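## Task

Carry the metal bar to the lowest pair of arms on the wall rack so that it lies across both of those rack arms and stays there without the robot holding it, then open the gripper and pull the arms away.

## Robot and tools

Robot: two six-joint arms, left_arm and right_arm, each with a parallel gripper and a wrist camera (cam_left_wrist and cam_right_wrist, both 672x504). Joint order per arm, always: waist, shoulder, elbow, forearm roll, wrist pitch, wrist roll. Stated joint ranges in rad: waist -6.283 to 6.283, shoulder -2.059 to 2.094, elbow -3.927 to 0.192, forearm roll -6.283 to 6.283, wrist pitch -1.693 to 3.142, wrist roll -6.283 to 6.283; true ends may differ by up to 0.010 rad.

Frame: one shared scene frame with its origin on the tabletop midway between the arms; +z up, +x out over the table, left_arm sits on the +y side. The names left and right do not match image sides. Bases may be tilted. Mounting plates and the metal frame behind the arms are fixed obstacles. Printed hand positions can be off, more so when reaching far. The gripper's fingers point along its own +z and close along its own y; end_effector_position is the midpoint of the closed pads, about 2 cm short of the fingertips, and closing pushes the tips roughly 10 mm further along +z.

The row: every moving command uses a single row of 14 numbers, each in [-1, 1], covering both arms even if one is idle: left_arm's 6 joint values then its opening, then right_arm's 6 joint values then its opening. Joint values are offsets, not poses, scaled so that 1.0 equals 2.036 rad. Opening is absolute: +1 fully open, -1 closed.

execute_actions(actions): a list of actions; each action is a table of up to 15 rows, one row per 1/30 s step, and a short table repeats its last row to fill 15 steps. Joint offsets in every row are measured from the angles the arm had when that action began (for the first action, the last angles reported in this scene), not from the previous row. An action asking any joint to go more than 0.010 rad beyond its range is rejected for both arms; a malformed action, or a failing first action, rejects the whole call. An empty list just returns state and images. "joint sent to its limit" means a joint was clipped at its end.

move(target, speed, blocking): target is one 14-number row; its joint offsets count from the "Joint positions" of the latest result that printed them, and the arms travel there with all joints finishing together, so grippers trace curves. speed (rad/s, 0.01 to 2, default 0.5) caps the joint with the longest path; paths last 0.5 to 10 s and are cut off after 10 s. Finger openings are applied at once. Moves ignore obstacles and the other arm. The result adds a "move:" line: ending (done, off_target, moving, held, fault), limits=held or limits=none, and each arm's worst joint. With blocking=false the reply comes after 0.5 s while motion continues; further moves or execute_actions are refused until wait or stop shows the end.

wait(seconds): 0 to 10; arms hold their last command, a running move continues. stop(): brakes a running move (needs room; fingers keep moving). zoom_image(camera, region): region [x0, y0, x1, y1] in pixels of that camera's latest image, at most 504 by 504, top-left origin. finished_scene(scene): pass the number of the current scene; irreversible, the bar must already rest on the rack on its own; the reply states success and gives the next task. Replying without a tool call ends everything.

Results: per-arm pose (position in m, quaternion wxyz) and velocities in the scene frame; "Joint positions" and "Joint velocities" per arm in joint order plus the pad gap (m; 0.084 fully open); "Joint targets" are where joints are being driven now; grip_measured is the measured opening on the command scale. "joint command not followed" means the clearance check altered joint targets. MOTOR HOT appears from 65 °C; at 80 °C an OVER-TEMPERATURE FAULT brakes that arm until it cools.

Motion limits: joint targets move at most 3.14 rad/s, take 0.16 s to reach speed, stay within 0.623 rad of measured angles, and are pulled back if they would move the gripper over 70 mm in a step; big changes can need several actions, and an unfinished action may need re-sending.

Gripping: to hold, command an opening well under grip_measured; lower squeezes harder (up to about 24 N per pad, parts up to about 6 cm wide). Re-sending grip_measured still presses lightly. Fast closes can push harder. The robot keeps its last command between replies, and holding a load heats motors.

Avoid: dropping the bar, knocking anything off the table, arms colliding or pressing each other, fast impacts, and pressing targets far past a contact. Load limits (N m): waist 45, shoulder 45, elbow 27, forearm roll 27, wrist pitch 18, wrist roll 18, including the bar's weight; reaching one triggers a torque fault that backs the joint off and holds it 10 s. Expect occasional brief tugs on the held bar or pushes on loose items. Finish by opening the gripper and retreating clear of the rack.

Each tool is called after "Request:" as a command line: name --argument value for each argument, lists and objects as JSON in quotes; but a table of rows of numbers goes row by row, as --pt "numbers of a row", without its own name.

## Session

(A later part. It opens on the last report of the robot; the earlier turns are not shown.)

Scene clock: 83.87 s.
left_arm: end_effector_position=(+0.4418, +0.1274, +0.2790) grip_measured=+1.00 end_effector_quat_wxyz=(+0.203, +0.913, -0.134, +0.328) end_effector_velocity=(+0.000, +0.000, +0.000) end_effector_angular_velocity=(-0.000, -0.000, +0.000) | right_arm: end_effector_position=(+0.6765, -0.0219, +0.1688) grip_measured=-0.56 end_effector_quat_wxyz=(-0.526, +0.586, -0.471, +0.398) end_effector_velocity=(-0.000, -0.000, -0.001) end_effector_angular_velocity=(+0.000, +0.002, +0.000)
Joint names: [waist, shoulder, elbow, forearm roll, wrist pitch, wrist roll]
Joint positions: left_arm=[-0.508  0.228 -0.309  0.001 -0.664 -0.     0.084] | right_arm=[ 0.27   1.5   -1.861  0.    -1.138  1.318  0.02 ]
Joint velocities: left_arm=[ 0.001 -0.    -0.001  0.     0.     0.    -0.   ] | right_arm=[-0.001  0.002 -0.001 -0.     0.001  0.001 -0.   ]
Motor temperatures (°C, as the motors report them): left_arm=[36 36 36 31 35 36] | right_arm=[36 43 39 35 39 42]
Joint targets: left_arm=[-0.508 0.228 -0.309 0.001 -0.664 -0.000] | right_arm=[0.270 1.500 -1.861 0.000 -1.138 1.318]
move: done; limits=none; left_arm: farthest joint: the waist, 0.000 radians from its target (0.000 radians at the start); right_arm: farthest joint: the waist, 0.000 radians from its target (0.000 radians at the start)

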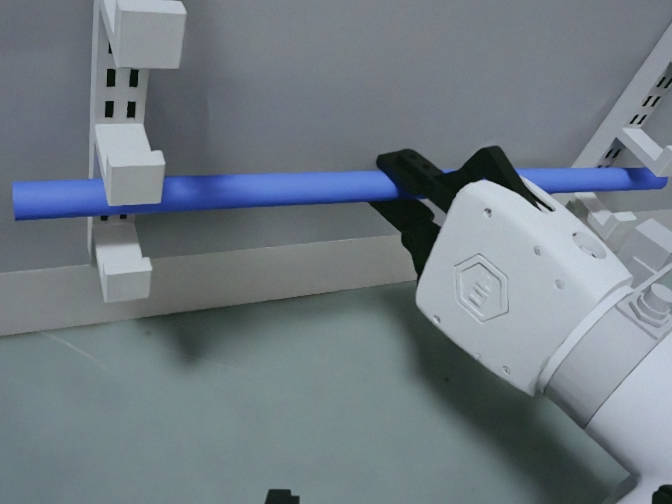

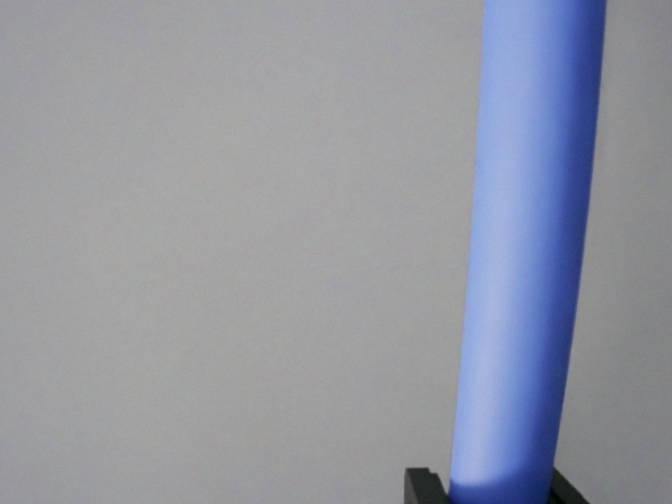

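Request:
move --target '[0,0,0,0,0,0,1,0,0.0546,-0.0697,0,0.0147,0,-1]' --speed 0.08

Scene clock: 87.80 s.
left_arm: end_effector_position=(+0.4418, +0.1274, +0.2790) grip_measured=+1.00 end_effector_quat_wxyz=(+0.203, +0.913, -0.134, +0.328) end_effector_velocity=(-0.000, -0.000, -0.000) end_effector_angular_velocity=(-0.000, +0.000, -0.001) | right_arm: end_effector_position=(+0.6769, -0.0146, +0.1444) grip_measured=-0.56 end_effector_quat_wxyz=(-0.526, +0.585, -0.471, +0.398) end_effector_velocity=(+0.001, -0.001, +0.001) end_effector_angular_velocity=(+0.001, -0.002, -0.003)
Joint names: [waist, shoulder, elbow, forearm roll, wrist pitch, wrist roll]
Joint positions: left_arm=[-0.508  0.228 -0.309  0.001 -0.664 -0.     0.084] | right_arm=[ 0.27   1.611 -2.003  0.    -1.108  1.318  0.02 ]
Joint velocities: left_arm=[-0.001  0.001  0.     0.    -0.    -0.    -0.   ] | right_arm=[-0.001 -0.001 -0.002  0.001  0.     0.    -0.   ]
Motor temperatures (°C, as the motors report them): left_arm=[36 36 36 31 35 36] | right_arm=[36 43 40 35 39 42]
Joint targets: left_arm=[-0.508 0.228 -0.309 0.001 -0.664 -0.000] | right_arm=[0.270 1.611 -2.003 0.000 -1.108 1.318]
move: done; limits=none; left_arm: farthest joint: the waist, 0.000 radians from its target (0.000 radians at the start); right_arm: farthest joint: the shoulder, 0.001 radians from its target (0.112 radians at the start)

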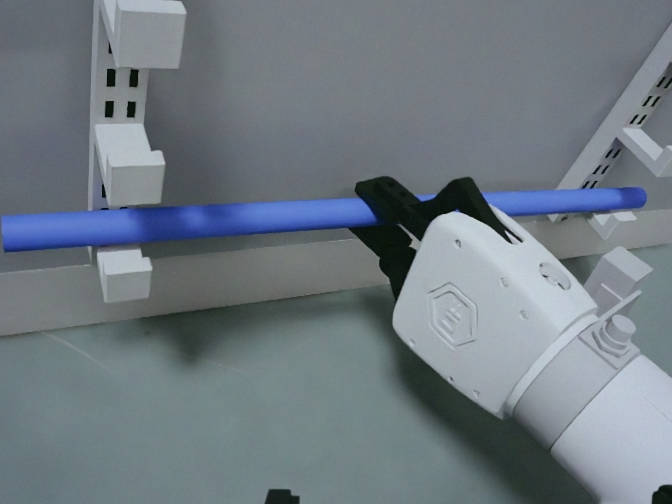

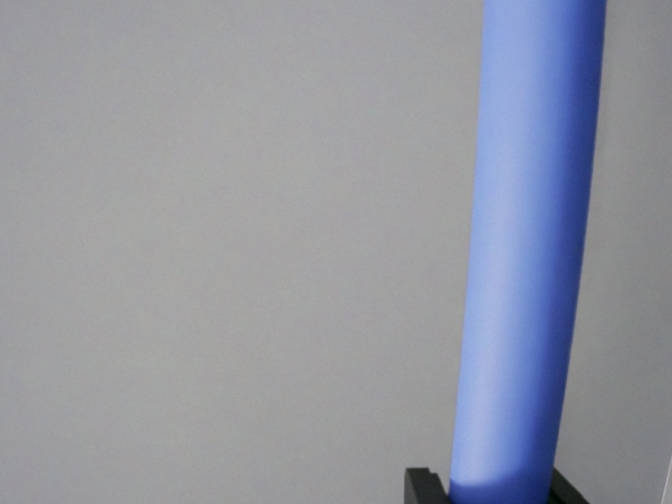

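Open gradually; the lower finger lowers it.

Request:
execute_actions --actions '[[[0,0,0,0,0,0,1,0,0,0,0,0,0,-0.52],[0,0,0,0,0,0,1,0,0,0,0,0,0,-0.5],[0,0,0,0,0,0,1,0,0,0,0,0,0,-0.48],[0,0,0,0,0,0,1,0,0,0,0,0,0,-0.46],[0,0,0,0,0,0,1,0,0,0,0,0,0,-0.44],[0,0,0,0,0,0,1,0,0,0,0,0,0,-0.42],[0,0,0,0,0,0,1,0,0,0,0,0,0,-0.4],[0,0,0,0,0,0,1,0,0,0,0,0,0,-0.38],[0,0,0,0,0,0,1,0,0,0,0,0,0,-0.36],[0,0,0,0,0,0,1,0,0,0,0,0,0,-0.34],[0,0,0,0,0,0,1,0,0,0,0,0,0,-0.32],[0,0,0,0,0,0,1,0,0,0,0,0,0,-0.3],[0,0,0,0,0,0,1,0,0,0,0,0,0,-0.28],[0,0,0,0,0,0,1,0,0,0,0,0,0,-0.26],[0,0,0,0,0,0,1,0,0,0,0,0,0,-0.24]],[[0,0,0,0,0,0,1,0,0,0,0,0,0,-0.2],[0,0,0,0,0,0,1,0,0,0,0,0,0,-0.16],[0,0,0,0,0,0,1,0,0,0,0,0,0,-0.12],[0,0,0,0,0,0,1,0,0,0,0,0,0,-0.08],[0,0,0,0,0,0,1,0,0,0,0,0,0,-0.04],[0,0,0,0,0,0,1,0,0,0,0,0,0,0],[0,0,0,0,0,0,1,0,0,0,0,0,0,1]]]'

Request:
move --target '[0,0,0,0,0,0,1,0,-0.09,0.24,0,-0.15,0,1]' --speed 0.4

Scene clock: 94.23 s.
left_arm: end_effector_position=(+0.4418, +0.1274, +0.2790) grip_measured=+1.00 end_effector_quat_wxyz=(+0.203, +0.913, -0.134, +0.328) end_effector_velocity=(-0.001, +0.001, -0.001) end_effector_angular_velocity=(+0.001, +0.002, +0.000) | right_arm: end_effector_position=(+0.6784, -0.0146, +0.1483) grip_measured=+0.99 end_effector_quat_wxyz=(-0.528, +0.583, -0.470, +0.400) end_effector_velocity=(-0.000, +0.000, -0.001) end_effector_angular_velocity=(-0.000, +0.003, +0.000)
Joint names: [waist, shoulder, elbow, forearm roll, wrist pitch, wrist roll]
Joint positions: left_arm=[-0.508  0.228 -0.309  0.001 -0.664 -0.     0.084] | right_arm=[ 0.27   1.608 -2.006 -0.    -1.111  1.318  0.084]
Joint velocities: left_arm=[ 0.001 -0.     0.002  0.     0.     0.     0.   ] | right_arm=[0.    0.001 0.    0.001 0.001 0.    0.007]
Motor temperatures (°C, as the motors report them): left_arm=[36 36 36 31 35 36] | right_arm=[36 43 40 35 40 42]
Joint targets: left_arm=[-0.508 0.228 -0.309 0.001 -0.664 -0.000] | right_arm=[0.270 1.608 -2.005 -0.000 -1.111 1.318]

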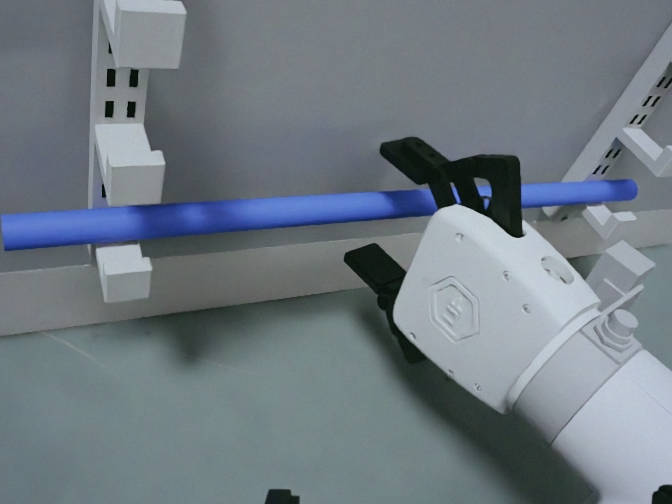

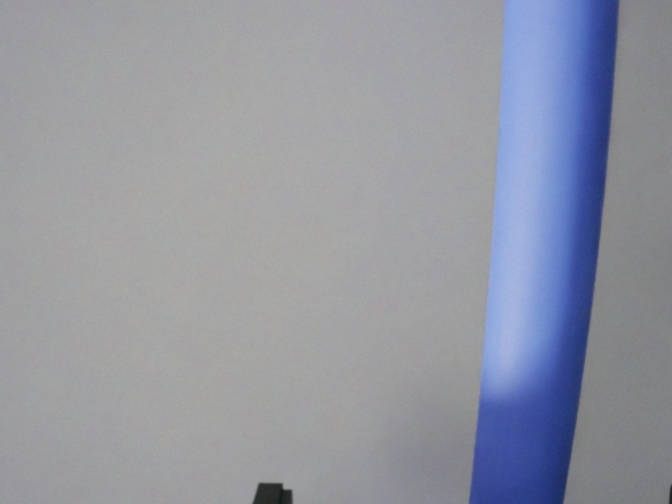

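Scene clock: 95.97 s.
left_arm: end_effector_position=(+0.4418, +0.1274, +0.2790) grip_measured=+1.00 end_effector_quat_wxyz=(+0.203, +0.913, -0.134, +0.328) end_effector_velocity=(+0.001, +0.000, +0.000) end_effector_angular_velocity=(-0.001, -0.001, +0.002) | right_arm: end_effector_position=(+0.5930, -0.0355, +0.1580) grip_measured=+1.00 end_effector_quat_wxyz=(-0.528, +0.583, -0.470, +0.400) end_effector_velocity=(-0.001, +0.001, -0.000) end_effector_angular_velocity=(-0.000, +0.001, +0.001)
Joint names: [waist, shoulder, elbow, forearm roll, wrist pitch, wrist roll]
Joint positions: left_arm=[-0.508  0.228 -0.309  0.001 -0.664 -0.     0.084] | right_arm=[ 0.27   1.425 -1.517 -0.    -1.416  1.318  0.084]
Joint velocities: left_arm=[ 0.001 -0.    -0.001 -0.    -0.    -0.     0.   ] | right_arm=[ 0.001 -0.     0.002 -0.    -0.001 -0.    -0.   ]
Motor temperatures (°C, as the motors report them): left_arm=[36 36 36 31 35 36] | right_arm=[36 43 40 35 40 42]
Joint targets: left_arm=[-0.508 0.228 -0.309 0.001 -0.664 -0.000] | right_arm=[0.270 1.425 -1.517 -0.000 -1.416 1.318]
move: done; limits=none; left_arm: farthest joint: the waist, 0.000 radians from its target (0.000 radians at the start); right_arm: farthest joint: the waist, 0.000 radians from its target (0.000 radians at the start)

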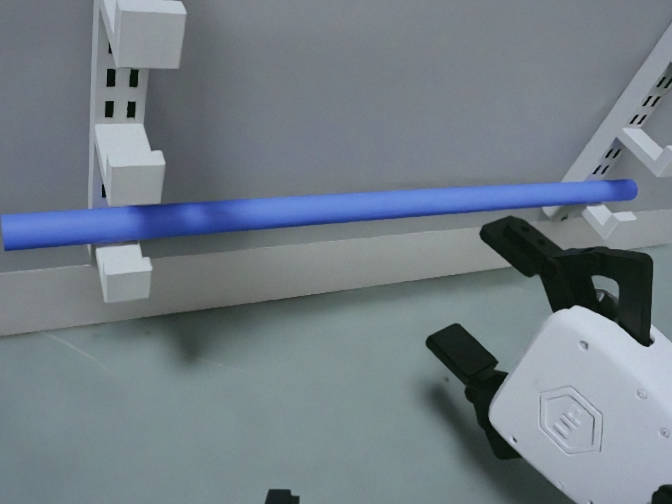

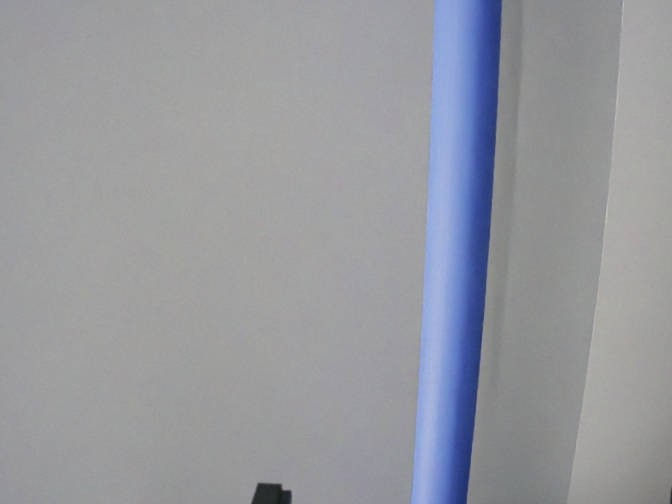

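Request:
finished_scene --scene 1

The scene is finished: the task was done.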